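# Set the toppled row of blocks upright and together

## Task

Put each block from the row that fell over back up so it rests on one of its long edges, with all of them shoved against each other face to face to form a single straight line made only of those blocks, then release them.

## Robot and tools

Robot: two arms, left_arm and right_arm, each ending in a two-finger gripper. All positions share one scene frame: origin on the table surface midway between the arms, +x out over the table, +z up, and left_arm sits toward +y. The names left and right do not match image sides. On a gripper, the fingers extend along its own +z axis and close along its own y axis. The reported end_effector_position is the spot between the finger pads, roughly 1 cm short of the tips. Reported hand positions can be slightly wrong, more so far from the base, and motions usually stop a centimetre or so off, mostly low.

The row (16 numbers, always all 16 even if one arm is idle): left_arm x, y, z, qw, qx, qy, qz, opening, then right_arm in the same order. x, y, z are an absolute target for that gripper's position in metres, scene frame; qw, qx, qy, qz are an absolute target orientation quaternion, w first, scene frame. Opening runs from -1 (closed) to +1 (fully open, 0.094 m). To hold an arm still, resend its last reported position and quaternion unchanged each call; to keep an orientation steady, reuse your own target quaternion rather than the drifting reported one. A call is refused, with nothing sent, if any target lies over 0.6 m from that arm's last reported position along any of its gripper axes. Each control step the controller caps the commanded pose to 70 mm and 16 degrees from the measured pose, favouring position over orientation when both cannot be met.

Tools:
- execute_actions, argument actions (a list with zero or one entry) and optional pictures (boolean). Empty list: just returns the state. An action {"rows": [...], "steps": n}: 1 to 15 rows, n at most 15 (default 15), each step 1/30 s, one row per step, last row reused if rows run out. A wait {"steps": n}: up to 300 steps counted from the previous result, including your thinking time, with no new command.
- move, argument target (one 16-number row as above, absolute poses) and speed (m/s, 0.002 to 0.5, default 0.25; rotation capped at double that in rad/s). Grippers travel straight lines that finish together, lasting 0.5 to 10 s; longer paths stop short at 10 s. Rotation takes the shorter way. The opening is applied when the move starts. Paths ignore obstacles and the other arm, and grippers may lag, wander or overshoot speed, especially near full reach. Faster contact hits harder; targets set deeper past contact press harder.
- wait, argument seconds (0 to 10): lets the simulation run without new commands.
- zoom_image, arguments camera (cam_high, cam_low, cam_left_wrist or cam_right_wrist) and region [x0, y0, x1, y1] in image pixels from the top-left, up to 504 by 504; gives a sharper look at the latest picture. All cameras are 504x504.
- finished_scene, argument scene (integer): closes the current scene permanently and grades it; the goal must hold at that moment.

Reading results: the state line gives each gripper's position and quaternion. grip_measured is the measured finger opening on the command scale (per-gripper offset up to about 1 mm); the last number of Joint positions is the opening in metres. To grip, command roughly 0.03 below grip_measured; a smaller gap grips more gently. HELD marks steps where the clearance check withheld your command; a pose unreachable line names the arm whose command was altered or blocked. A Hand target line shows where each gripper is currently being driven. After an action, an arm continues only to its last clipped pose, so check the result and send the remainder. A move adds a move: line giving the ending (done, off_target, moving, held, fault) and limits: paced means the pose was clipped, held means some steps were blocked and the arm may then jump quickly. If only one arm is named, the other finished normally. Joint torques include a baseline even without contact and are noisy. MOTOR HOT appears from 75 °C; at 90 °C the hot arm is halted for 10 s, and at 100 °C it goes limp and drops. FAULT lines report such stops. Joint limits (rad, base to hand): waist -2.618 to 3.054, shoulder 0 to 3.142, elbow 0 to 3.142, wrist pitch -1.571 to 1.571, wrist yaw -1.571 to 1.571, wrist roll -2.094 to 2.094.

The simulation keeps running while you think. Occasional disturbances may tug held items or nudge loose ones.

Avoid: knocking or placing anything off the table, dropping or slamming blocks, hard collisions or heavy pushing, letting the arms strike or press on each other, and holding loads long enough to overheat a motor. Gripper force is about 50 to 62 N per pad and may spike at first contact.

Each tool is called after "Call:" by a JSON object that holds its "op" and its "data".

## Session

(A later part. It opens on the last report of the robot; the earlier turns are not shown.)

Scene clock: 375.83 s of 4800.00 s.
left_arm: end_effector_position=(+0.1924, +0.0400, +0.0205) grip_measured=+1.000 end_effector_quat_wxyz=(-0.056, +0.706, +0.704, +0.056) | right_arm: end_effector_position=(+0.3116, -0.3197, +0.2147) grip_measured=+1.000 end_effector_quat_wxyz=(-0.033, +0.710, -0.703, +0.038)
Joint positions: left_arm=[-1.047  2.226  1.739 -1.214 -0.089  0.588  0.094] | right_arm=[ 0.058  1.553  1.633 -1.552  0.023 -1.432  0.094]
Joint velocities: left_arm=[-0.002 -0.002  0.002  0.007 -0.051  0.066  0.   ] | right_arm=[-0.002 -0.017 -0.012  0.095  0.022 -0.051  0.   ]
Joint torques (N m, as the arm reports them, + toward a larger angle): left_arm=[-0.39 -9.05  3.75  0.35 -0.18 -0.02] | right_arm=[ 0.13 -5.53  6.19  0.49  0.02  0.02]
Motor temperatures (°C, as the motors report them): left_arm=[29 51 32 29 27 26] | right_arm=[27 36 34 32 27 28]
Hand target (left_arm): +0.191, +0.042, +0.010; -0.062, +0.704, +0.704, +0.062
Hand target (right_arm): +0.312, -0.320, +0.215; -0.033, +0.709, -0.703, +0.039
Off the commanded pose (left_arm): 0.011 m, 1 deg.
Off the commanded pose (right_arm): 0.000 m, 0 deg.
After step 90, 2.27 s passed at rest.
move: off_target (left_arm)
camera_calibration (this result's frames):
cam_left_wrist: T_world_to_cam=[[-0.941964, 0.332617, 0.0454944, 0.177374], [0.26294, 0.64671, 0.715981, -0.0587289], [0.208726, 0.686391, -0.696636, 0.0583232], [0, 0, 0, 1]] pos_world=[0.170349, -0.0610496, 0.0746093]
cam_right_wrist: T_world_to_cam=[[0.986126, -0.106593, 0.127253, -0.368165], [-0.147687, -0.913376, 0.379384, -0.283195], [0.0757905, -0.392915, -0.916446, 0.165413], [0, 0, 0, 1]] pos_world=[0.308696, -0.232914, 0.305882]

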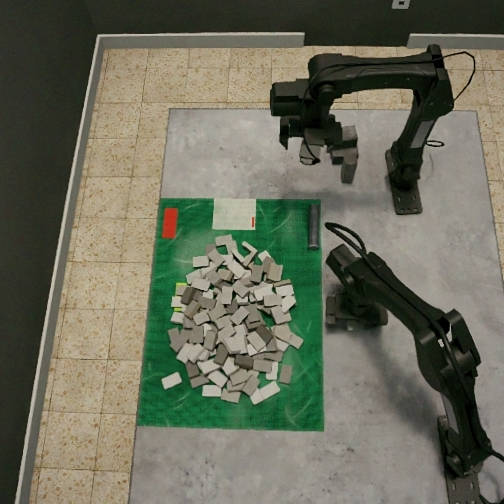

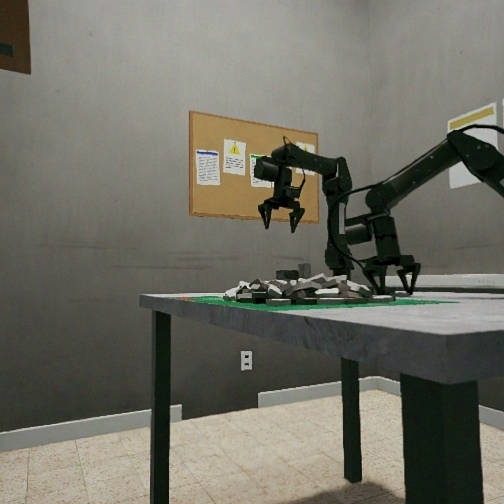

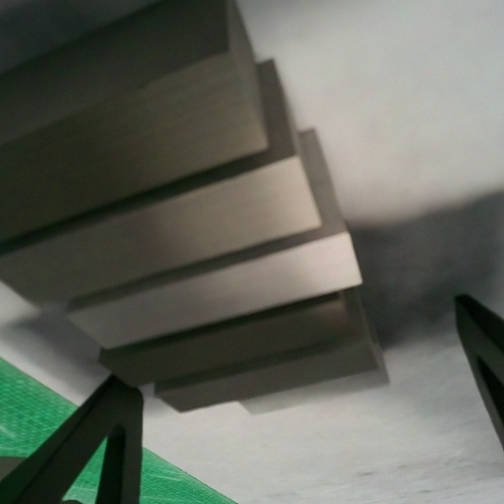

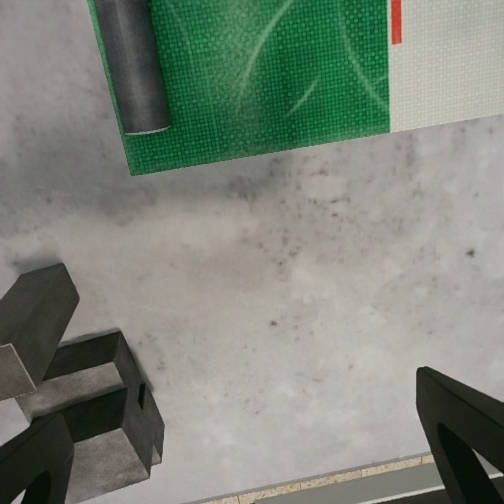

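Call:
{"op": "execute_actions", "data": {"actions": [{"rows": [[0.192, 0.041, 0.017, -0.0616, 0.7044, 0.7044, 0.0616, -0.06, 0.3116, -0.3197, 0.2147, -0.033, 0.709, -0.703, 0.039, 1]], "steps": 15}], "pictures": false}}

Call:
{"op": "execute_actions", "data": {"actions": [{"steps": 30}]}}

Scene clock: 381.70 s of 4800.00 s.
left_arm: end_effector_position=(+0.1927, +0.0403, +0.0206) grip_measured=-0.057 end_effector_quat_wxyz=(-0.056, +0.706, +0.704, +0.058) | right_arm: end_effector_position=(+0.3116, -0.3197, +0.2147) grip_measured=+1.000 end_effector_quat_wxyz=(-0.033, +0.710, -0.703, +0.038)
Joint positions: left_arm=[-1.047  2.226  1.739 -1.215 -0.092  0.588  0.044] | right_arm=[ 0.058  1.553  1.633 -1.552  0.023 -1.432  0.094]
Joint velocities: left_arm=[ 0.017  0.007  0.022 -0.022  0.022 -0.007 -0.001] | right_arm=[ 0.012 -0.007 -0.012 -0.022 -0.066  0.007  0.   ]
Joint torques (N m, as the arm reports them, + toward a larger angle): left_arm=[-0.27 -9.08  5.38  0.13 -0.14  0.  ] | right_arm=[ 0.13 -5.63  6.19  0.5   0.02  0.01]
Motor temperatures (°C, as the motors report them): left_arm=[29 51 32 29 27 26] | right_arm=[27 36 34 32 27 28]
Hand target (left_arm): +0.192, +0.041, +0.017; -0.062, +0.704, +0.704, +0.061
Hand target (right_arm): +0.312, -0.320, +0.215; -0.033, +0.709, -0.703, +0.039
Off the commanded pose (left_arm): 0.004 m, 1 deg.
Off the commanded pose (right_arm): 0.000 m, 0 deg.
Steps of this call (steps 1 to 90: nothing new was sent; then 2.37 s passed at rest; steps 91 to 105: all 15 steps of this action). Readings (end_effector_position):
91: left_arm (+0.1925, +0.0401, +0.0205) | right_arm (+0.3116, -0.3197, +0.2147)
92: left_arm (+0.1927, +0.0402, +0.0206) | right_arm (+0.3116, -0.3197, +0.2147)
94: left_arm (+0.1925, +0.0403, +0.0206) | right_arm (+0.3116, -0.3197, +0.2147)
98: left_arm (+0.1927, +0.0403, +0.0206) | right_arm (+0.3116, -0.3197, +0.2147)
105: the state above

Scene clock: 382.70 s of 4800.00 s.
left_arm: end_effector_position=(+0.1927, +0.0403, +0.0206) grip_measured=-0.057 end_effector_quat_wxyz=(-0.056, +0.706, +0.704, +0.058) | right_arm: end_effector_position=(+0.3116, -0.3197, +0.2147) grip_measured=+1.000 end_effector_quat_wxyz=(-0.033, +0.710, -0.703, +0.038)
Joint positions: left_arm=[-1.047  2.226  1.739 -1.215 -0.092  0.588  0.044] | right_arm=[ 0.058  1.553  1.633 -1.552  0.023 -1.432  0.094]
Joint velocities: left_arm=[-0.007 -0.012 -0.012 -0.022 -0.066  0.037 -0.001] | right_arm=[-0.012  0.002  0.007  0.022 -0.007  0.037  0.   ]
Joint torques (N m, as the arm reports them, + toward a larger angle): left_arm=[-0.22 -9.09  5.45  0.13 -0.12  0.  ] | right_arm=[ 0.1  -5.61  6.14  0.49  0.03  0.  ]
Motor temperatures (°C, as the motors report them): left_arm=[29 51 32 29 27 26] | right_arm=[27 36 34 32 27 28]
Hand target (left_arm): +0.192, +0.041, +0.017; -0.062, +0.704, +0.704, +0.061
Hand target (right_arm): +0.312, -0.320, +0.215; -0.033, +0.709, -0.703, +0.039
Off the commanded pose (left_arm): 0.004 m, 1 deg.
Off the commanded pose (right_arm): 0.000 m, 0 deg.
Steps of this call (steps 1 to 30: nothing new was sent). Readings (end_effector_position):
1: left_arm (+0.1927, +0.0403, +0.0206) | right_arm (+0.3116, -0.3197, +0.2147)
2: left_arm (+0.1927, +0.0403, +0.0206) | right_arm (+0.3116, -0.3197, +0.2147)
4: left_arm (+0.1927, +0.0403, +0.0206) | right_arm (+0.3116, -0.3197, +0.2147)
8: left_arm (+0.1927, +0.0403, +0.0206) | right_arm (+0.3116, -0.3197, +0.2147)
30: the state above
camera_calibration (this result's frames):
cam_left_wrist: T_world_to_cam=[[-0.941936, 0.332867, 0.0442215, 0.177594], [0.261743, 0.645333, 0.71766, -0.0588255], [0.210347, 0.687565, -0.694988, 0.0576643], [0, 0, 0, 1]] pos_world=[0.17055, -0.0608012, 0.0744392]
cam_right_wrist: T_world_to_cam=[[0.986126, -0.106593, 0.127253, -0.368165], [-0.147687, -0.913376, 0.379384, -0.283195], [0.0757905, -0.392915, -0.916446, 0.165413], [0, 0, 0, 1]] pos_world=[0.308696, -0.232914, 0.305882]

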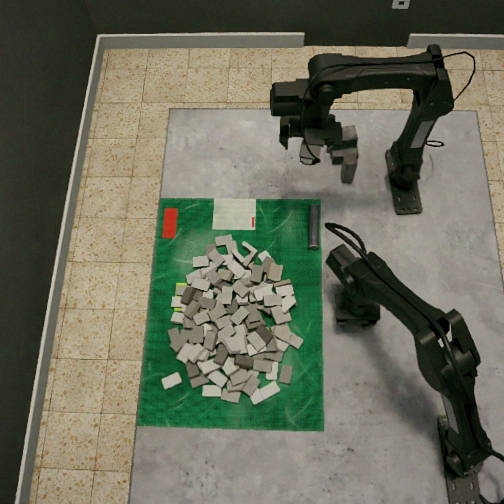

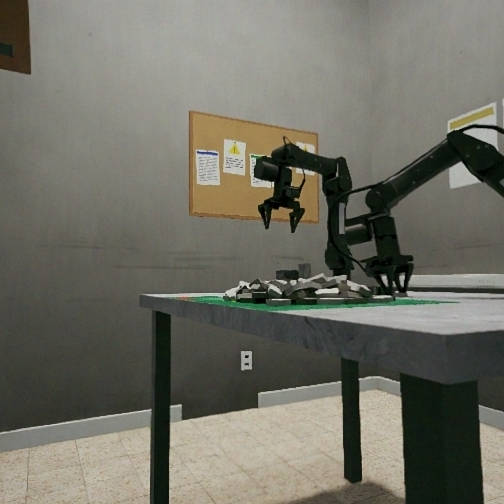

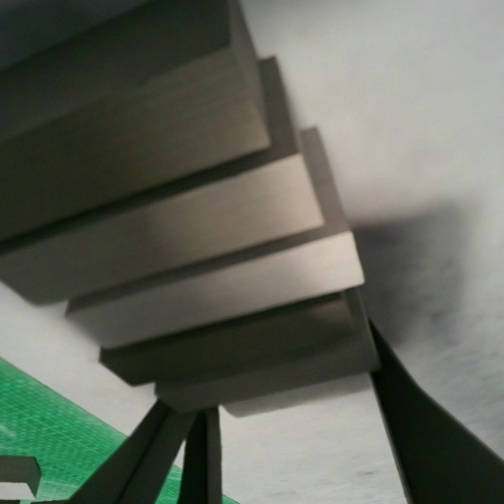

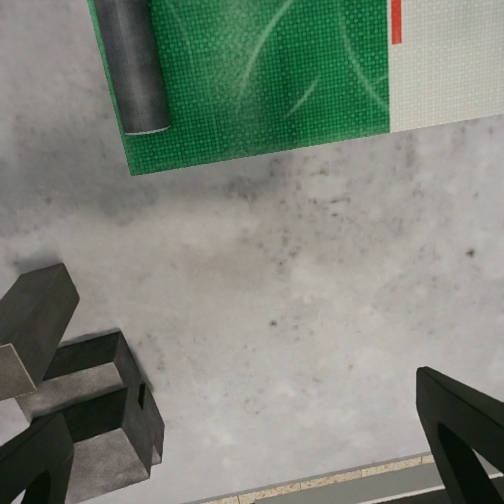

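Call:
{"op": "execute_actions", "data": {"actions": [{"rows": [[0.192, 0.041, 0.017, -0.0616, 0.7044, 0.7044, 0.0616, -0.11, 0.3116, -0.3197, 0.2147, -0.033, 0.709, -0.703, 0.039, 1]], "steps": 15}], "pictures": false}}

Call:
{"op": "execute_actions", "data": {"actions": [{"steps": 20}], "pictures": false}}

Scene clock: 387.10 s of 4800.00 s.
left_arm: end_effector_position=(+0.1928, +0.0404, +0.0206) grip_measured=-0.101 end_effector_quat_wxyz=(-0.056, +0.706, +0.704, +0.058) | right_arm: end_effector_position=(+0.3116, -0.3197, +0.2147) grip_measured=+1.000 end_effector_quat_wxyz=(-0.033, +0.710, -0.703, +0.038)
Joint positions: left_arm=[-1.047  2.226  1.739 -1.215 -0.092  0.588  0.042] | right_arm=[ 0.058  1.553  1.633 -1.552  0.023 -1.432  0.094]
Joint velocities: left_arm=[-0.002  0.022 -0.007 -0.007  0.051 -0.007 -0.   ] | right_arm=[-0.012 -0.007 -0.007  0.022  0.037  0.037  0.   ]
Joint torques (N m, as the arm reports them, + toward a larger angle): left_arm=[-0.28 -9.08  5.39  0.13 -0.13  0.  ] | right_arm=[ 0.11 -5.54  6.21  0.49  0.02 -0.01]
Motor temperatures (°C, as the motors report them): left_arm=[29 51 32 29 27 26] | right_arm=[27 36 34 32 27 28]
Hand target (left_arm): +0.192, +0.041, +0.017; -0.061, +0.704, +0.704, +0.062
Hand target (right_arm): +0.312, -0.320, +0.215; -0.033, +0.709, -0.703, +0.039
Off the commanded pose (left_arm): 0.004 m, 1 deg.
Off the commanded pose (right_arm): 0.000 m, 0 deg.
Steps of this call (steps 1 to 90: nothing new was sent; then 0.90 s passed at rest; steps 91 to 105: all 15 steps of this action). Readings (end_effector_position):
91: left_arm (+0.1928, +0.0404, +0.0206) | right_arm (+0.3116, -0.3197, +0.2147)
92: left_arm (+0.1928, +0.0404, +0.0206) | right_arm (+0.3116, -0.3197, +0.2147)
94: left_arm (+0.1928, +0.0404, +0.0206) | right_arm (+0.3116, -0.3197, +0.2147)
98: left_arm (+0.1928, +0.0404, +0.0206) | right_arm (+0.3116, -0.3197, +0.2147)
105: the state above

Scene clock: 387.77 s of 4800.00 s.
left_arm: end_effector_position=(+0.1928, +0.0404, +0.0206) grip_measured=-0.101 end_effector_quat_wxyz=(-0.056, +0.706, +0.704, +0.058) | right_arm: end_effector_position=(+0.3116, -0.3197, +0.2147) grip_measured=+1.000 end_effector_quat_wxyz=(-0.033, +0.710, -0.703, +0.038)
Joint positions: left_arm=[-1.047  2.226  1.739 -1.215 -0.092  0.588  0.042] | right_arm=[ 0.058  1.553  1.633 -1.552  0.023 -1.432  0.094]
Joint velocities: left_arm=[-0.007  0.012  0.002  0.022 -0.066 -0.007  0.001] | right_arm=[ 0.007  0.007 -0.022  0.007  0.037 -0.007  0.   ]
Joint torques (N m, as the arm reports them, + toward a larger angle): left_arm=[-0.17 -9.07  5.43  0.14 -0.14 -0.01] | right_arm=[ 0.07 -5.59  6.13  0.49  0.   -0.01]
Motor temperatures (°C, as the motors report them): left_arm=[29 51 32 29 27 26] | right_arm=[27 36 34 32 27 28]
Hand target (left_arm): +0.192, +0.041, +0.017; -0.061, +0.704, +0.704, +0.062
Hand target (right_arm): +0.312, -0.320, +0.215; -0.033, +0.709, -0.703, +0.039
Off the commanded pose (left_arm): 0.004 m, 1 deg.
Off the commanded pose (right_arm): 0.000 m, 0 deg.
Steps of this call (steps 1 to 20: nothing new was sent). Readings (end_effector_position):
1: left_arm (+0.1928, +0.0404, +0.0206) | right_arm (+0.3116, -0.3197, +0.2147)
2: left_arm (+0.1928, +0.0404, +0.0206) | right_arm (+0.3116, -0.3197, +0.2147)
4: left_arm (+0.1928, +0.0404, +0.0206) | right_arm (+0.3116, -0.3197, +0.2147)
8: left_arm (+0.1928, +0.0404, +0.0206) | right_arm (+0.3116, -0.3197, +0.2147)
20: the state above

Call:
{"op": "execute_actions", "data": {"actions": []}}

Scene clock: 405.23 s of 4800.00 s.
left_arm: end_effector_position=(+0.1928, +0.0404, +0.0206) grip_measured=-0.101 end_effector_quat_wxyz=(-0.056, +0.706, +0.704, +0.058) | right_arm: end_effector_position=(+0.3116, -0.3197, +0.2147) grip_measured=+1.000 end_effector_quat_wxyz=(-0.033, +0.710, -0.703, +0.038)
Joint positions: left_arm=[-1.047  2.226  1.739 -1.215 -0.092  0.588  0.042] | right_arm=[ 0.058  1.553  1.633 -1.552  0.023 -1.432  0.094]
Joint velocities: left_arm=[ 0.017  0.012 -0.002  0.051  0.022  0.037  0.001] | right_arm=[-0.007  0.007 -0.012 -0.022 -0.022  0.037  0.   ]
Joint torques (N m, as the arm reports them, + toward a larger angle): left_arm=[-0.21 -9.09  5.42  0.13 -0.14  0.01] | right_arm=[ 0.15 -5.55  6.2   0.47  0.02  0.01]
Motor temperatures (°C, as the motors report them): left_arm=[29 50 33 29 27 26] | right_arm=[27 36 34 32 27 28]
Hand target (left_arm): +0.192, +0.041, +0.017; -0.061, +0.704, +0.704, +0.062
Hand target (right_arm): +0.312, -0.320, +0.215; -0.033, +0.709, -0.703, +0.039
Off the commanded pose (left_arm): 0.004 m, 1 deg.
Off the commanded pose (right_arm): 0.000 m, 0 deg.
Steps of this call (steps 1 to 90: nothing new was sent; then 14.47 s passed at rest). Readings (end_effector_position):
1: left_arm (+0.1928, +0.0404, +0.0206) | right_arm (+0.3116, -0.3197, +0.2147)
2: left_arm (+0.1928, +0.0404, +0.0206) | right_arm (+0.3116, -0.3197, +0.2147)
4: left_arm (+0.1928, +0.0404, +0.0206) | right_arm (+0.3116, -0.3197, +0.2147)
8: left_arm (+0.1928, +0.0404, +0.0206) | right_arm (+0.3116, -0.3197, +0.2147)
90: the state above
camera_calibration (this result's frames):
cam_left_wrist: T_world_to_cam=[[-0.941934, 0.332904, 0.043996, 0.177638], [0.26155, 0.645168, 0.717878, -0.0588293], [0.2106, 0.687701, -0.694777, 0.0575727], [0, 0, 0, 1]] pos_world=[0.170585, -0.0607744, 0.0744171]
cam_right_wrist: T_world_to_cam=[[0.986126, -0.106593, 0.127253, -0.368165], [-0.147687, -0.913376, 0.379384, -0.283195], [0.0757905, -0.392915, -0.916446, 0.165413], [0, 0, 0, 1]] pos_world=[0.308696, -0.232914, 0.305882]

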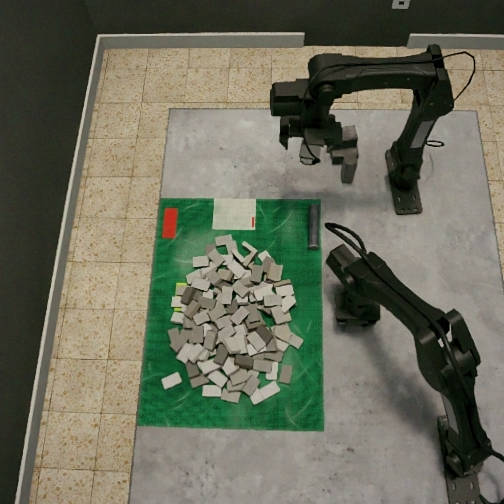

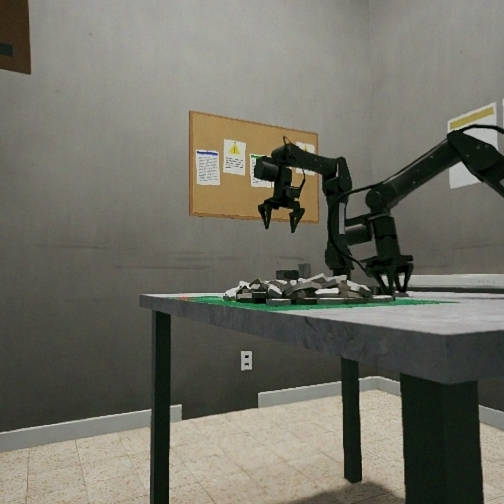

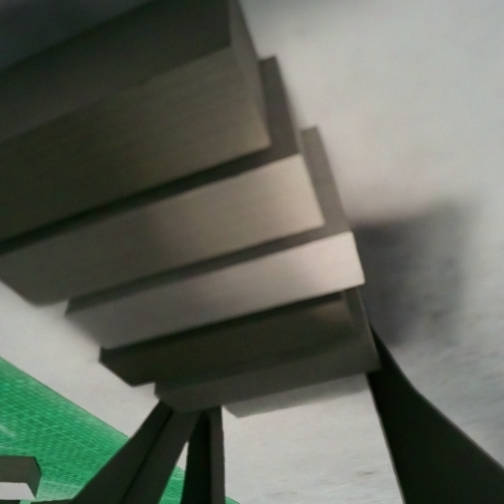

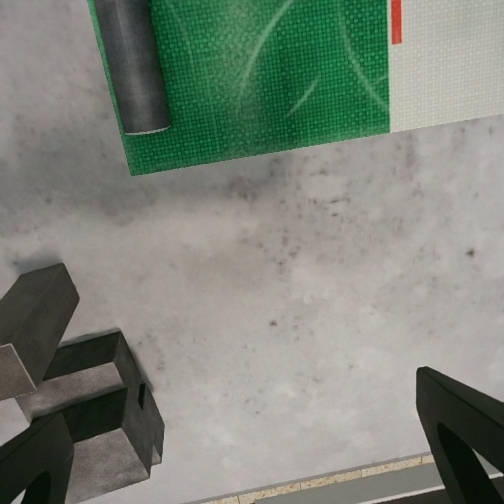

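Call:
{"op": "execute_actions", "data": {"actions": [{"rows": [[0.192,0.041,0.017,-0.0616,0.7044,0.7044,0.0616,-0.15, 0.3116,-0.3197,0.2147,-0.033,0.709,-0.703,0.039,1]], "steps": 15}]}}

Call:
{"op": "zoom_image", "data": {"camera": "cam_low", "region": [310, 230, 450, 310]}}

Scene clock: 410.00 s of 4800.00 s.
left_arm: end_effector_position=(+0.1928, +0.0404, +0.0206) grip_measured=-0.123 end_effector_quat_wxyz=(-0.056, +0.706, +0.704, +0.058) | right_arm: end_effector_position=(+0.3116, -0.3197, +0.2147) grip_measured=+1.000 end_effector_quat_wxyz=(-0.033, +0.710, -0.703, +0.038)
Joint positions: left_arm=[-1.047  2.226  1.739 -1.215 -0.092  0.588  0.041] | right_arm=[ 0.058  1.553  1.633 -1.552  0.023 -1.432  0.094]
Joint velocities: left_arm=[-0.007  0.012  0.002  0.051 -0.051 -0.022 -0.001] | right_arm=[-0.007 -0.012 -0.012  0.051  0.022  0.022  0.   ]
Joint torques (N m, as the arm reports them, + toward a larger angle): left_arm=[-0.26 -9.08  5.42  0.14 -0.16  0.01] | right_arm=[ 0.12 -5.56  6.2   0.5   0.03  0.01]
Motor temperatures (°C, as the motors report them): left_arm=[29 50 33 29 27 26] | right_arm=[27 36 34 32 27 28]
Hand target (left_arm): +0.192, +0.041, +0.017; -0.062, +0.704, +0.704, +0.062
Hand target (right_arm): +0.312, -0.320, +0.215; -0.033, +0.709, -0.703, +0.039
Off the commanded pose (left_arm): 0.004 m, 1 deg.
Off the commanded pose (right_arm): 0.000 m, 0 deg.
Steps of this call (steps 1 to 90: nothing new was sent; then 1.27 s passed at rest; steps 91 to 105: all 15 steps of this action). Readings (end_effector_position):
91: left_arm (+0.1928, +0.0404, +0.0206) | right_arm (+0.3116, -0.3197, +0.2147)
92: left_arm (+0.1928, +0.0404, +0.0206) | right_arm (+0.3116, -0.3197, +0.2147)
94: left_arm (+0.1928, +0.0404, +0.0206) | right_arm (+0.3116, -0.3197, +0.2147)
98: left_arm (+0.1928, +0.0404, +0.0206) | right_arm (+0.3116, -0.3197, +0.2147)
105: the state above
camera_calibration (this result's frames):
cam_left_wrist: T_world_to_cam=[[-0.941934, 0.332904, 0.043996, 0.177638], [0.26155, 0.645168, 0.717878, -0.0588293], [0.2106, 0.687701, -0.694777, 0.0575727], [0, 0, 0, 1]] pos_world=[0.170585, -0.0607744, 0.0744171]
cam_right_wrist: T_world_to_cam=[[0.986126, -0.106593, 0.127253, -0.368165], [-0.147687, -0.913376, 0.379384, -0.283195], [0.0757905, -0.392915, -0.916446, 0.165413], [0, 0, 0, 1]] pos_world=[0.308696, -0.232914, 0.305882]

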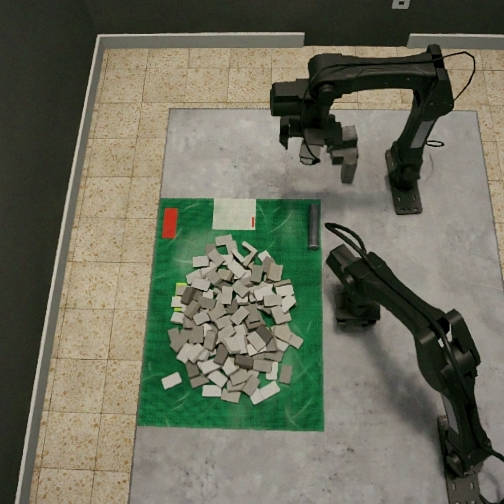

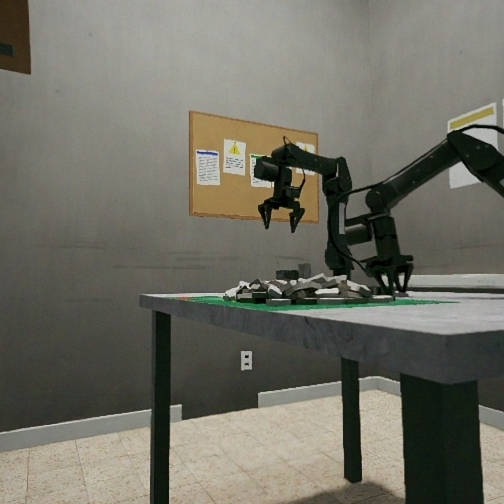

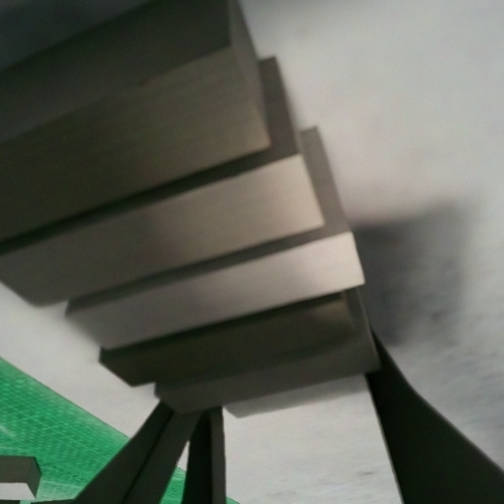

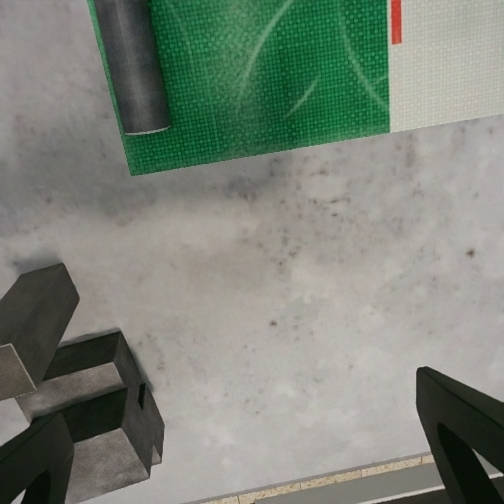

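Region (310, 230, 450, 310) of cam_low's 504x504 image, scaled by 3.600, with more detail than that image has; it fills the top 288 rows of this view, and the rest is white.

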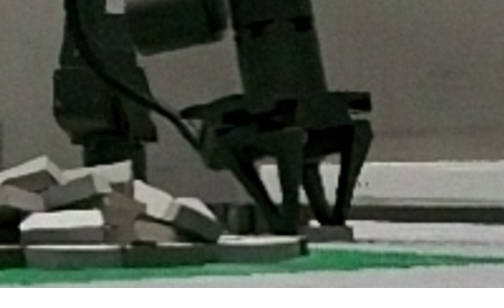

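Call:
{"op": "execute_actions", "data": {"actions": [{"rows": [[0.192,0.041,0.017,-0.0616,0.7044,0.7044,0.0616,-0.2, 0.3116,-0.3197,0.2147,-0.033,0.709,-0.703,0.039,1]], "steps": 15}], "pictures": false}}

Scene clock: 418.20 s of 4800.00 s.
left_arm: end_effector_position=(+0.1928, +0.0404, +0.0206) grip_measured=-0.123 end_effector_quat_wxyz=(-0.056, +0.706, +0.704, +0.058) | right_arm: end_effector_position=(+0.3116, -0.3197, +0.2147) grip_measured=+1.000 end_effector_quat_wxyz=(-0.033, +0.710, -0.703, +0.038)
Joint positions: left_arm=[-1.047  2.226  1.739 -1.215 -0.092  0.588  0.041] | right_arm=[ 0.058  1.553  1.633 -1.552  0.023 -1.432  0.094]
Joint velocities: left_arm=[ 0.012  0.012  0.012  0.022 -0.051 -0.022 -0.   ] | right_arm=[-0.002 -0.022  0.002  0.007  0.066 -0.037  0.   ]
Joint torques (N m, as the arm reports them, + toward a larger angle): left_arm=[-0.18 -9.1   5.39  0.13 -0.15  0.  ] | right_arm=[ 0.1  -5.62  6.23  0.52  0.03  0.  ]
Motor temperatures (°C, as the motors report them): left_arm=[29 50 33 29 27 26] | right_arm=[27 36 34 32 27 28]
Hand target (left_arm): +0.192, +0.041, +0.017; -0.062, +0.704, +0.704, +0.062
Hand target (right_arm): +0.312, -0.320, +0.215; -0.033, +0.709, -0.703, +0.039
Off the commanded pose (left_arm): 0.004 m, 1 deg.
Off the commanded pose (right_arm): 0.000 m, 0 deg.
Steps of this call (steps 1 to 90: nothing new was sent; then 4.70 s passed at rest; steps 91 to 105: all 15 steps of this action). Readings (end_effector_position):
91: left_arm (+0.1928, +0.0404, +0.0206) | right_arm (+0.3116, -0.3197, +0.2147)
92: left_arm (+0.1928, +0.0404, +0.0206) | right_arm (+0.3116, -0.3197, +0.2147)
94: left_arm (+0.1928, +0.0404, +0.0206) | right_arm (+0.3116, -0.3197, +0.2147)
98: left_arm (+0.1928, +0.0404, +0.0206) | right_arm (+0.3116, -0.3197, +0.2147)
105: the state above

Call:
{"op": "move", "data": {"target": [0.192,0.045,0.065,-0.0616,0.7044,0.7044,0.0616,-0.16, 0.3116,-0.3197,0.2147,-0.033,0.709,-0.703,0.039,1], "speed": 0.05}}

Scene clock: 421.47 s of 4800.00 s.
left_arm: end_effector_position=(+0.1876, +0.0480, +0.0493) grip_measured=-0.123 end_effector_quat_wxyz=(-0.076, +0.705, +0.702, +0.062) | right_arm: end_effector_position=(+0.3116, -0.3197, +0.2147) grip_measured=+1.000 end_effector_quat_wxyz=(-0.033, +0.710, -0.703, +0.038)
Joint positions: left_arm=[-1.047  2.207  1.817 -1.354 -0.092  0.588  0.041] | right_arm=[ 0.058  1.553  1.633 -1.552  0.023 -1.432  0.094]
Joint velocities: left_arm=[-0.007  0.002  0.012 -0.066 -0.066  0.037  0.   ] | right_arm=[-0.017 -0.012  0.002 -0.037  0.022  0.037  0.   ]
Joint torques (N m, as the arm reports them, + toward a larger angle): left_arm=[  0.28 -11.8    7.04  -0.07  -0.14   0.05] | right_arm=[ 0.03 -5.65  6.27  0.5   0.02  0.  ]
Motor temperatures (°C, as the motors report them): left_arm=[29 51 33 29 27 26] | right_arm=[27 36 34 32 27 28]
Hand target (left_arm): +0.191, +0.046, +0.065; -0.061, +0.704, +0.704, +0.062
Hand target (right_arm): +0.312, -0.320, +0.215; -0.033, +0.709, -0.703, +0.039
Off the commanded pose (left_arm): 0.017 m, 2 deg.
Off the commanded pose (right_arm): 0.000 m, 0 deg.
move: off_target (left_arm)
camera_calibration (this result's frames):
cam_left_wrist: T_world_to_cam=[[-0.940544, 0.330836, 0.0769754, 0.167168], [0.278224, 0.620351, 0.733319, -0.0857555], [0.194856, 0.711135, -0.675513, 0.0742144], [0, 0, 0, 1]] pos_world=[0.166627, -0.0548833, 0.100151]
cam_right_wrist: T_world_to_cam=[[0.986126, -0.106593, 0.127253, -0.368165], [-0.147687, -0.913376, 0.379384, -0.283195], [0.0757905, -0.392915, -0.916446, 0.165413], [0, 0, 0, 1]] pos_world=[0.308696, -0.232914, 0.305882]

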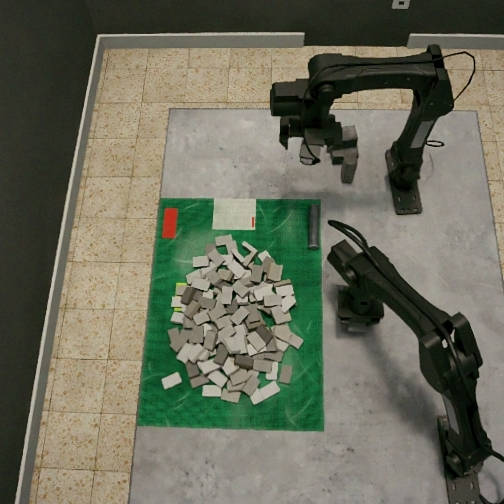

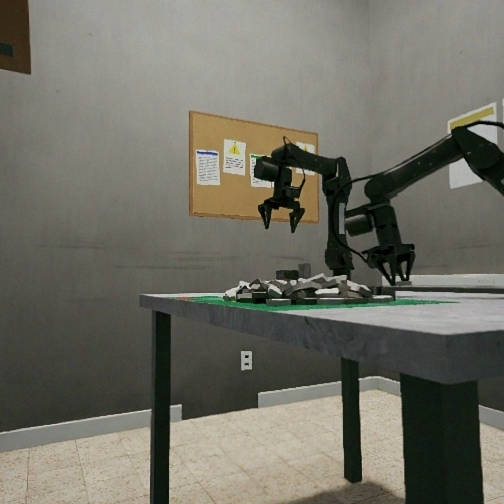

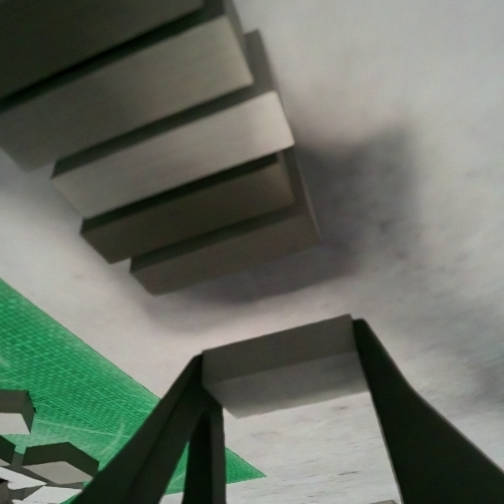

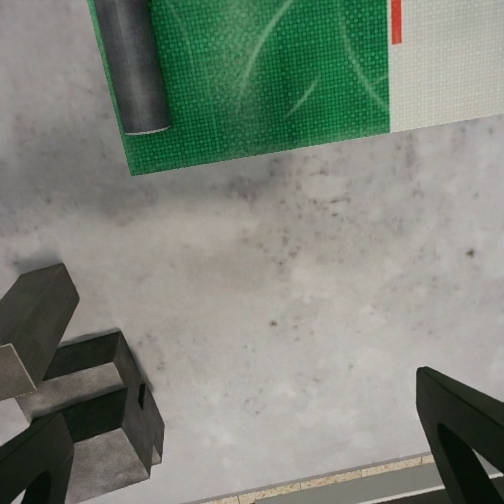

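Call:
{"op": "move", "data": {"target": [0.192,0.08,0.10,0.2706,0.6533,0.6533,-0.2706,-0.16, 0.3116,-0.3197,0.2147,-0.033,0.709,-0.703,0.039,1], "speed": 0.1}}

Scene clock: 438.47 s of 4800.00 s.
left_arm: end_effector_position=(+0.1937, +0.0821, +0.0923) grip_measured=-0.123 end_effector_quat_wxyz=(+0.254, +0.653, +0.665, -0.258) | right_arm: end_effector_position=(+0.3116, -0.3197, +0.2147) grip_measured=+1.000 end_effector_quat_wxyz=(-0.033, +0.710, -0.703, +0.038)
Joint positions: left_arm=[-0.654  1.553  0.922 -0.47   0.596  0.82   0.041] | right_arm=[ 0.058  1.553  1.633 -1.552  0.023 -1.432  0.094]
Joint velocities: left_arm=[-0.002  0.002 -0.002  0.051  0.007 -0.037  0.001] | right_arm=[-0.002 -0.007  0.007 -0.022 -0.066 -0.022  0.   ]
Joint torques (N m, as the arm reports them, + toward a larger angle): left_arm=[ 0.79 -7.48  4.69  1.29  0.54  0.13] | right_arm=[ 0.1  -5.58  6.14  0.48  0.01  0.01]
Motor temperatures (°C, as the motors report them): left_arm=[29 53 33 29 28 26] | right_arm=[27 36 34 31 27 28]
Hand target (left_arm): +0.193, +0.081, +0.101; +0.271, +0.654, +0.654, -0.266
Hand target (right_arm): +0.312, -0.320, +0.215; -0.033, +0.709, -0.703, +0.039
Off the commanded pose (left_arm): 0.008 m, 3 deg.
Off the commanded pose (right_arm): 0.000 m, 0 deg.
After step 90, 8.57 s passed at rest.
move: off_target (left_arm)
camera_calibration (this result's frames):
cam_left_wrist: T_world_to_cam=[[-0.948163, 0.228896, -0.22044, 0.195594], [0.248201, 0.966599, -0.0638912, -0.0891635], [0.198452, -0.115293, -0.973306, 0.172461], [0, 0, 0, 1]] pos_world=[0.173361, 0.061298, 0.205277]
cam_right_wrist: T_world_to_cam=[[0.986126, -0.106593, 0.127253, -0.368165], [-0.147687, -0.913376, 0.379384, -0.283195], [0.0757905, -0.392915, -0.916446, 0.165413], [0, 0, 0, 1]] pos_world=[0.308696, -0.232914, 0.305882]

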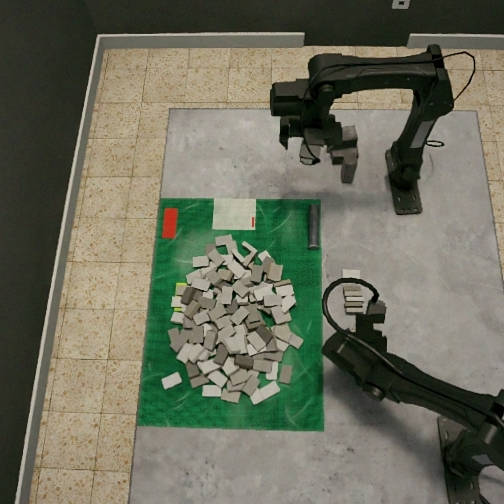

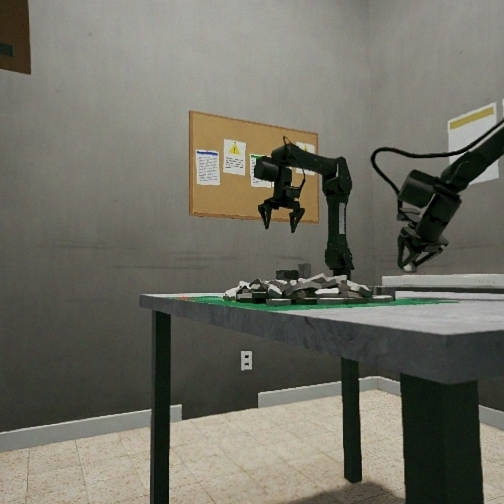

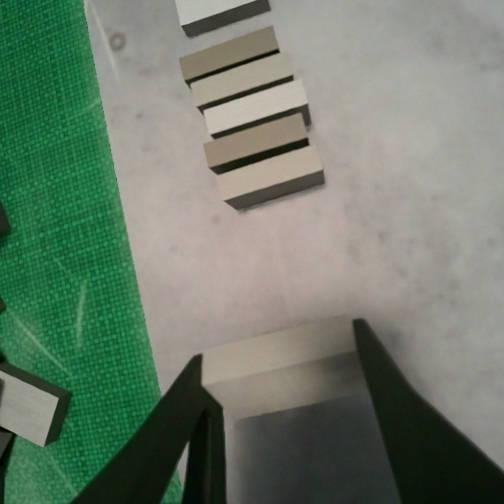

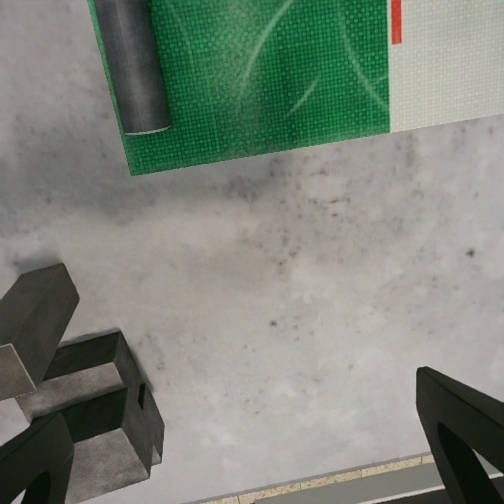

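Call:
{"op": "move", "data": {"target": [0.192,0.07,0.085,0.4305,0.5610,0.5610,-0.4305,-0.16, 0.3116,-0.3197,0.2147,-0.033,0.709,-0.703,0.039,1], "speed": 0.1}}

Scene clock: 449.67 s of 4800.00 s.
left_arm: end_effector_position=(+0.1978, +0.0670, +0.0870) grip_measured=-0.123 end_effector_quat_wxyz=(+0.437, +0.566, +0.561, -0.418) | right_arm: end_effector_position=(+0.3116, -0.3197, +0.2147) grip_measured=+1.000 end_effector_quat_wxyz=(-0.033, +0.710, -0.703, +0.038)
Joint positions: left_arm=[-0.536  1.725  0.515  0.67   1.018  0.498  0.041] | right_arm=[ 0.058  1.553  1.633 -1.552  0.023 -1.432  0.094]
Joint velocities: left_arm=[ 0.007 -0.002 -0.017  0.007  0.095 -0.125 -0.   ] | right_arm=[ 0.012  0.007  0.007  0.022 -0.066  0.037  0.   ]
Joint torques (N m, as the arm reports them, + toward a larger angle): left_arm=[ 0.75 -4.63  3.08  1.66  0.43 -0.04] | right_arm=[ 0.12 -5.67  6.14  0.51  0.01  0.  ]
Motor temperatures (°C, as the motors report them): left_arm=[29 49 33 31 28 26] | right_arm=[27 36 34 31 27 28]
Hand target (left_arm): +0.193, +0.070, +0.084; +0.431, +0.561, +0.562, -0.429
Hand target (right_arm): +0.312, -0.320, +0.215; -0.033, +0.709, -0.703, +0.039
Off the commanded pose (left_arm): 0.007 m, 2 deg.
Off the commanded pose (right_arm): 0.000 m, 0 deg.
After step 90, 4.73 s passed at rest.
move: done
camera_calibration (this result's frames):
cam_left_wrist: T_world_to_cam=[[-0.934868, 0.0736308, -0.347275, 0.220642], [0.267811, 0.788415, -0.553787, -0.0252025], [0.233021, -0.610722, -0.756783, 0.172302], [0, 0, 0, 1]] pos_world=[0.172871, 0.108853, 0.193062]
cam_right_wrist: T_world_to_cam=[[0.986126, -0.106593, 0.127253, -0.368165], [-0.147687, -0.913376, 0.379384, -0.283195], [0.0757905, -0.392915, -0.916446, 0.165413], [0, 0, 0, 1]] pos_world=[0.308696, -0.232914, 0.305882]

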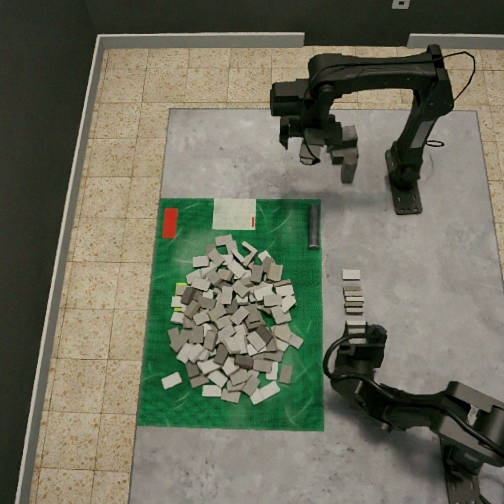

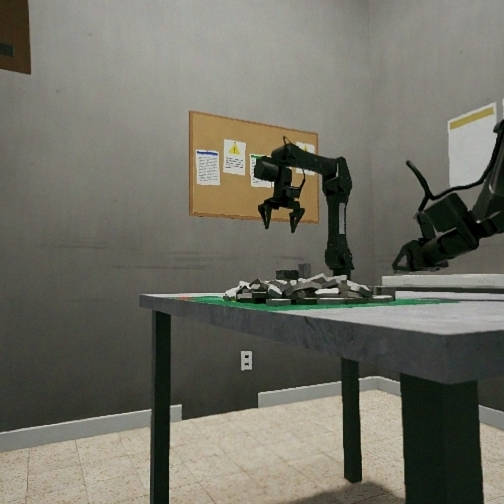

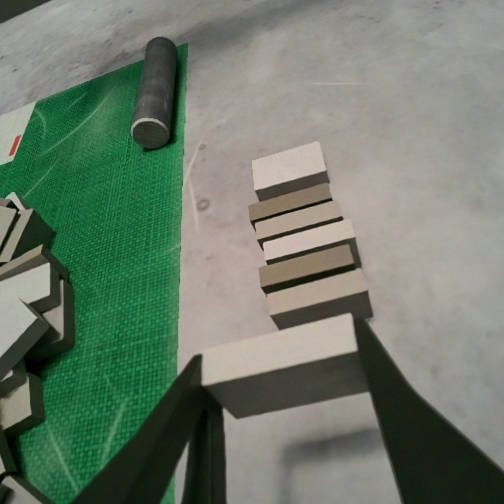

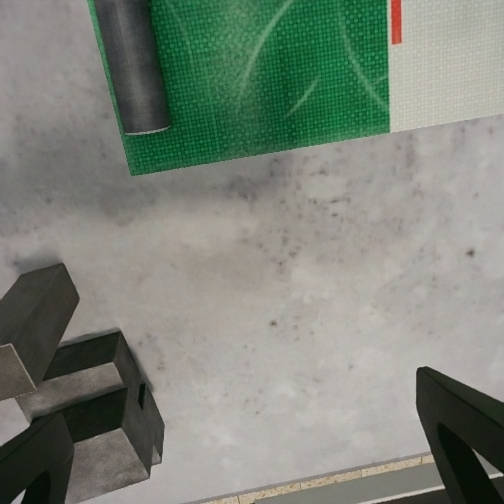

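Call:
{"op": "move", "data": {"target": [0.190,0.05,0.05,0.4545,0.5417,0.5417,-0.4545,-0.16, 0.3116,-0.3197,0.2147,-0.033,0.709,-0.703,0.039,1], "speed": 0.05}}

Call:
{"op": "zoom_image", "data": {"camera": "cam_low", "region": [310, 220, 450, 310]}}

Scene clock: 466.00 s of 4800.00 s.
left_arm: end_effector_position=(+0.1995, +0.0486, +0.0535) grip_measured=-0.123 end_effector_quat_wxyz=(+0.464, +0.543, +0.539, -0.447) | right_arm: end_effector_position=(+0.3116, -0.3197, +0.2147) grip_measured=+1.000 end_effector_quat_wxyz=(-0.033, +0.710, -0.703, +0.038)
Joint positions: left_arm=[-0.58   2.061  0.494  1.236  1.017  0.306  0.041] | right_arm=[ 0.058  1.553  1.633 -1.552  0.023 -1.432  0.094]
Joint velocities: left_arm=[-0.012  0.022 -0.022  0.007 -0.007 -0.081 -0.001] | right_arm=[-0.007 -0.012  0.007 -0.081 -0.066  0.022  0.   ]
Joint torques (N m, as the arm reports them, + toward a larger angle): left_arm=[-0.79 -5.69  1.11  1.73  0.19 -0.11] | right_arm=[ 0.07 -5.58  6.2   0.5   0.02  0.  ]
Motor temperatures (°C, as the motors report them): left_arm=[29 46 32 33 28 26] | right_arm=[27 36 34 31 27 28]
Hand target (left_arm): +0.191, +0.049, +0.049; +0.455, +0.541, +0.542, -0.454
Hand target (right_arm): +0.312, -0.320, +0.215; -0.033, +0.709, -0.703, +0.039
Off the commanded pose (left_arm): 0.010 m, 1 deg.
Off the commanded pose (right_arm): 0.000 m, 0 deg.
After step 90, 11.73 s passed at rest.
move: done
camera_calibration (this result's frames):
cam_left_wrist: T_world_to_cam=[[-0.935649, 0.0389107, -0.35078, 0.213984], [0.267149, 0.72758, -0.631869, -0.0224489], [0.230634, -0.684918, -0.691155, 0.135903], [0, 0, 0, 1]] pos_world=[0.174867, 0.10109, 0.154807]
cam_right_wrist: T_world_to_cam=[[0.986126, -0.106593, 0.127253, -0.368165], [-0.147687, -0.913376, 0.379384, -0.283195], [0.0757905, -0.392915, -0.916446, 0.165413], [0, 0, 0, 1]] pos_world=[0.308696, -0.232914, 0.305882]

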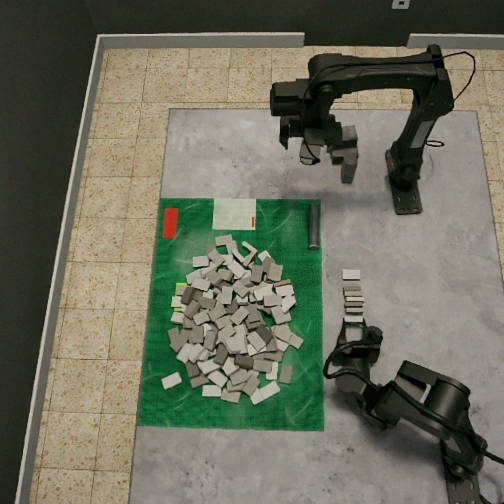

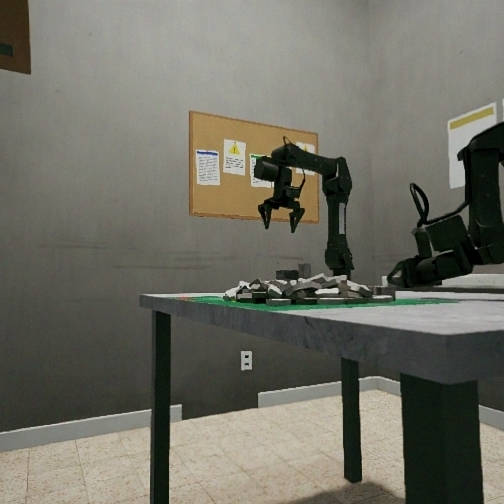

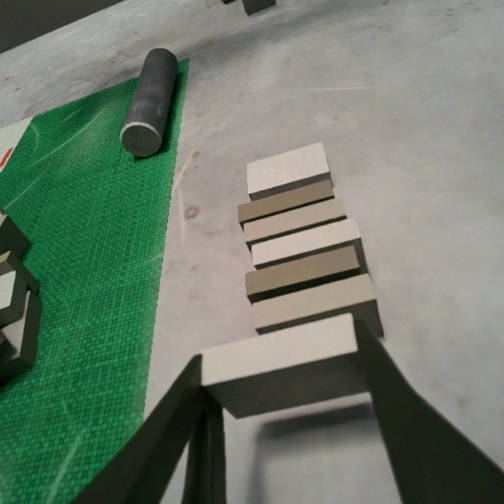

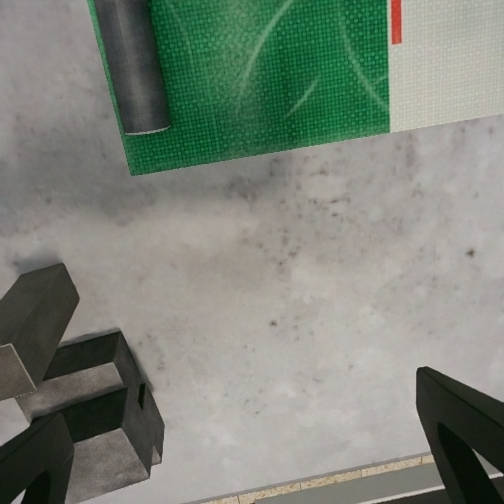

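Region (310, 220, 450, 310) of cam_low's 504x504 image, scaled by 3.600, with more detail than that image has; it fills the top 324 rows of this view, and the rest is white.

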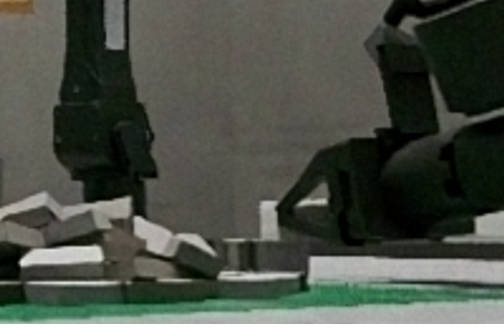

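Call:
{"op": "move", "data": {"target": [0.184,0.036,0.03,0.4545,0.5417,0.5417,-0.4545,-0.16, 0.3116,-0.3197,0.2147,-0.033,0.709,-0.703,0.039,1], "speed": 0.03}}

Call:
{"op": "zoom_image", "data": {"camera": "cam_low", "region": [310, 220, 450, 310]}}

Scene clock: 474.70 s of 4800.00 s.
left_arm: end_effector_position=(+0.1868, +0.0368, +0.0306) grip_measured=-0.123 end_effector_quat_wxyz=(+0.455, +0.543, +0.542, -0.452) | right_arm: end_effector_position=(+0.3116, -0.3197, +0.2147) grip_measured=+1.000 end_effector_quat_wxyz=(-0.033, +0.710, -0.703, +0.038)
Joint positions: left_arm=[-0.638  2.182  0.494  1.365  0.975  0.273  0.041] | right_arm=[ 0.058  1.553  1.633 -1.552  0.023 -1.432  0.094]
Joint velocities: left_arm=[-0.002  0.007 -0.007  0.066 -0.066 -0.081 -0.001] | right_arm=[-0.002 -0.002 -0.002  0.022 -0.007 -0.022  0.   ]
Joint torques (N m, as the arm reports them, + toward a larger angle): left_arm=[-0.66 -5.95  1.63  1.79  0.05 -0.03] | right_arm=[ 0.13 -5.61  6.19  0.49  0.02  0.  ]
Motor temperatures (°C, as the motors report them): left_arm=[29 45 32 34 28 26] | right_arm=[27 36 34 31 27 28]
Hand target (left_arm): +0.184, +0.035, +0.030; +0.454, +0.542, +0.542, -0.455
Hand target (right_arm): +0.312, -0.320, +0.215; -0.033, +0.709, -0.703, +0.039
Off the commanded pose (left_arm): 0.003 m, 0 deg.
Off the commanded pose (right_arm): 0.000 m, 0 deg.
After step 90, 4.43 s passed at rest.
move: done
camera_calibration (this result's frames):
cam_left_wrist: T_world_to_cam=[[-0.941328, 0.0519322, -0.333475, 0.194531], [0.263978, 0.72894, -0.631634, -0.0243702], [0.210281, -0.682605, -0.69988, 0.118858], [0, 0, 0, 1]] pos_world=[0.164557, 0.0887951, 0.132665]
cam_right_wrist: T_world_to_cam=[[0.986126, -0.106593, 0.127253, -0.368165], [-0.147687, -0.913376, 0.379384, -0.283195], [0.0757905, -0.392915, -0.916446, 0.165413], [0, 0, 0, 1]] pos_world=[0.308696, -0.232914, 0.305882]

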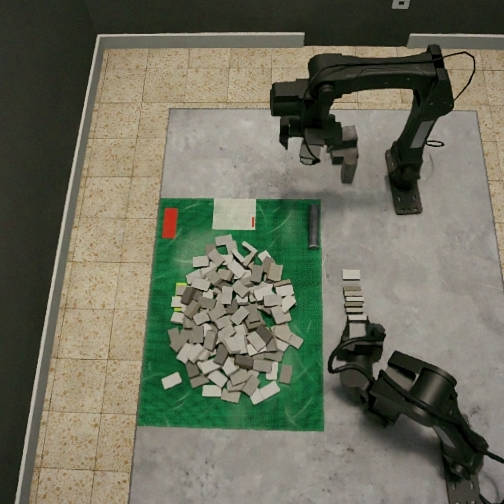

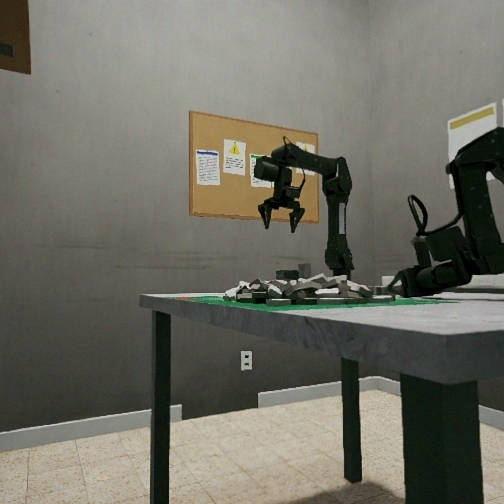

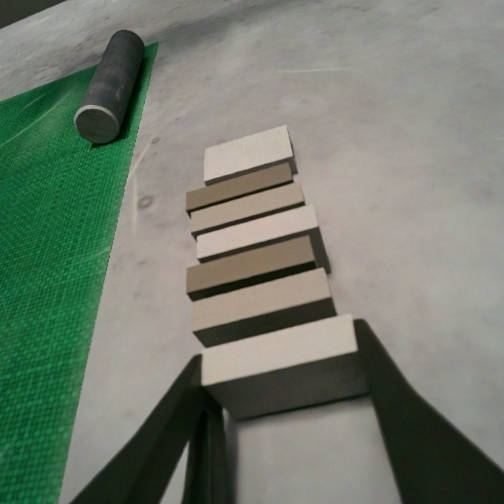

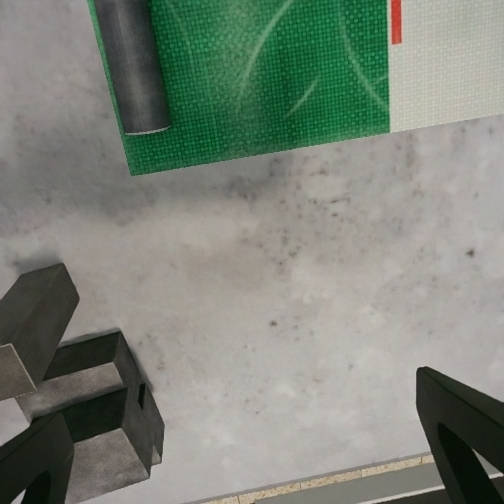

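Region (310, 220, 450, 310) of cam_low's 504x504 image, scaled by 3.600, with more detail than that image has; it fills the top 324 rows of this view, and the rest is white.

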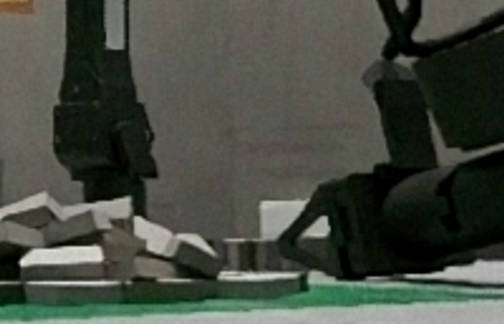

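Call:
{"op": "zoom_image", "data": {"camera": "cam_low", "region": [360, 265, 420, 305]}}

Region (360, 265, 420, 305) of cam_low's 504x504 image, scaled by 8.400, with more detail than that image has.

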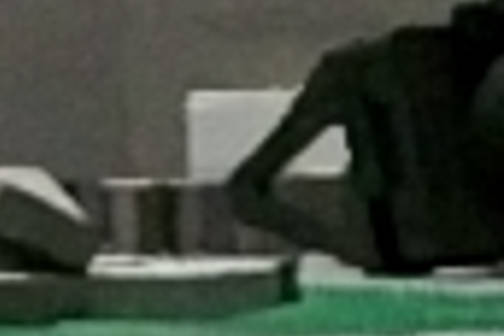

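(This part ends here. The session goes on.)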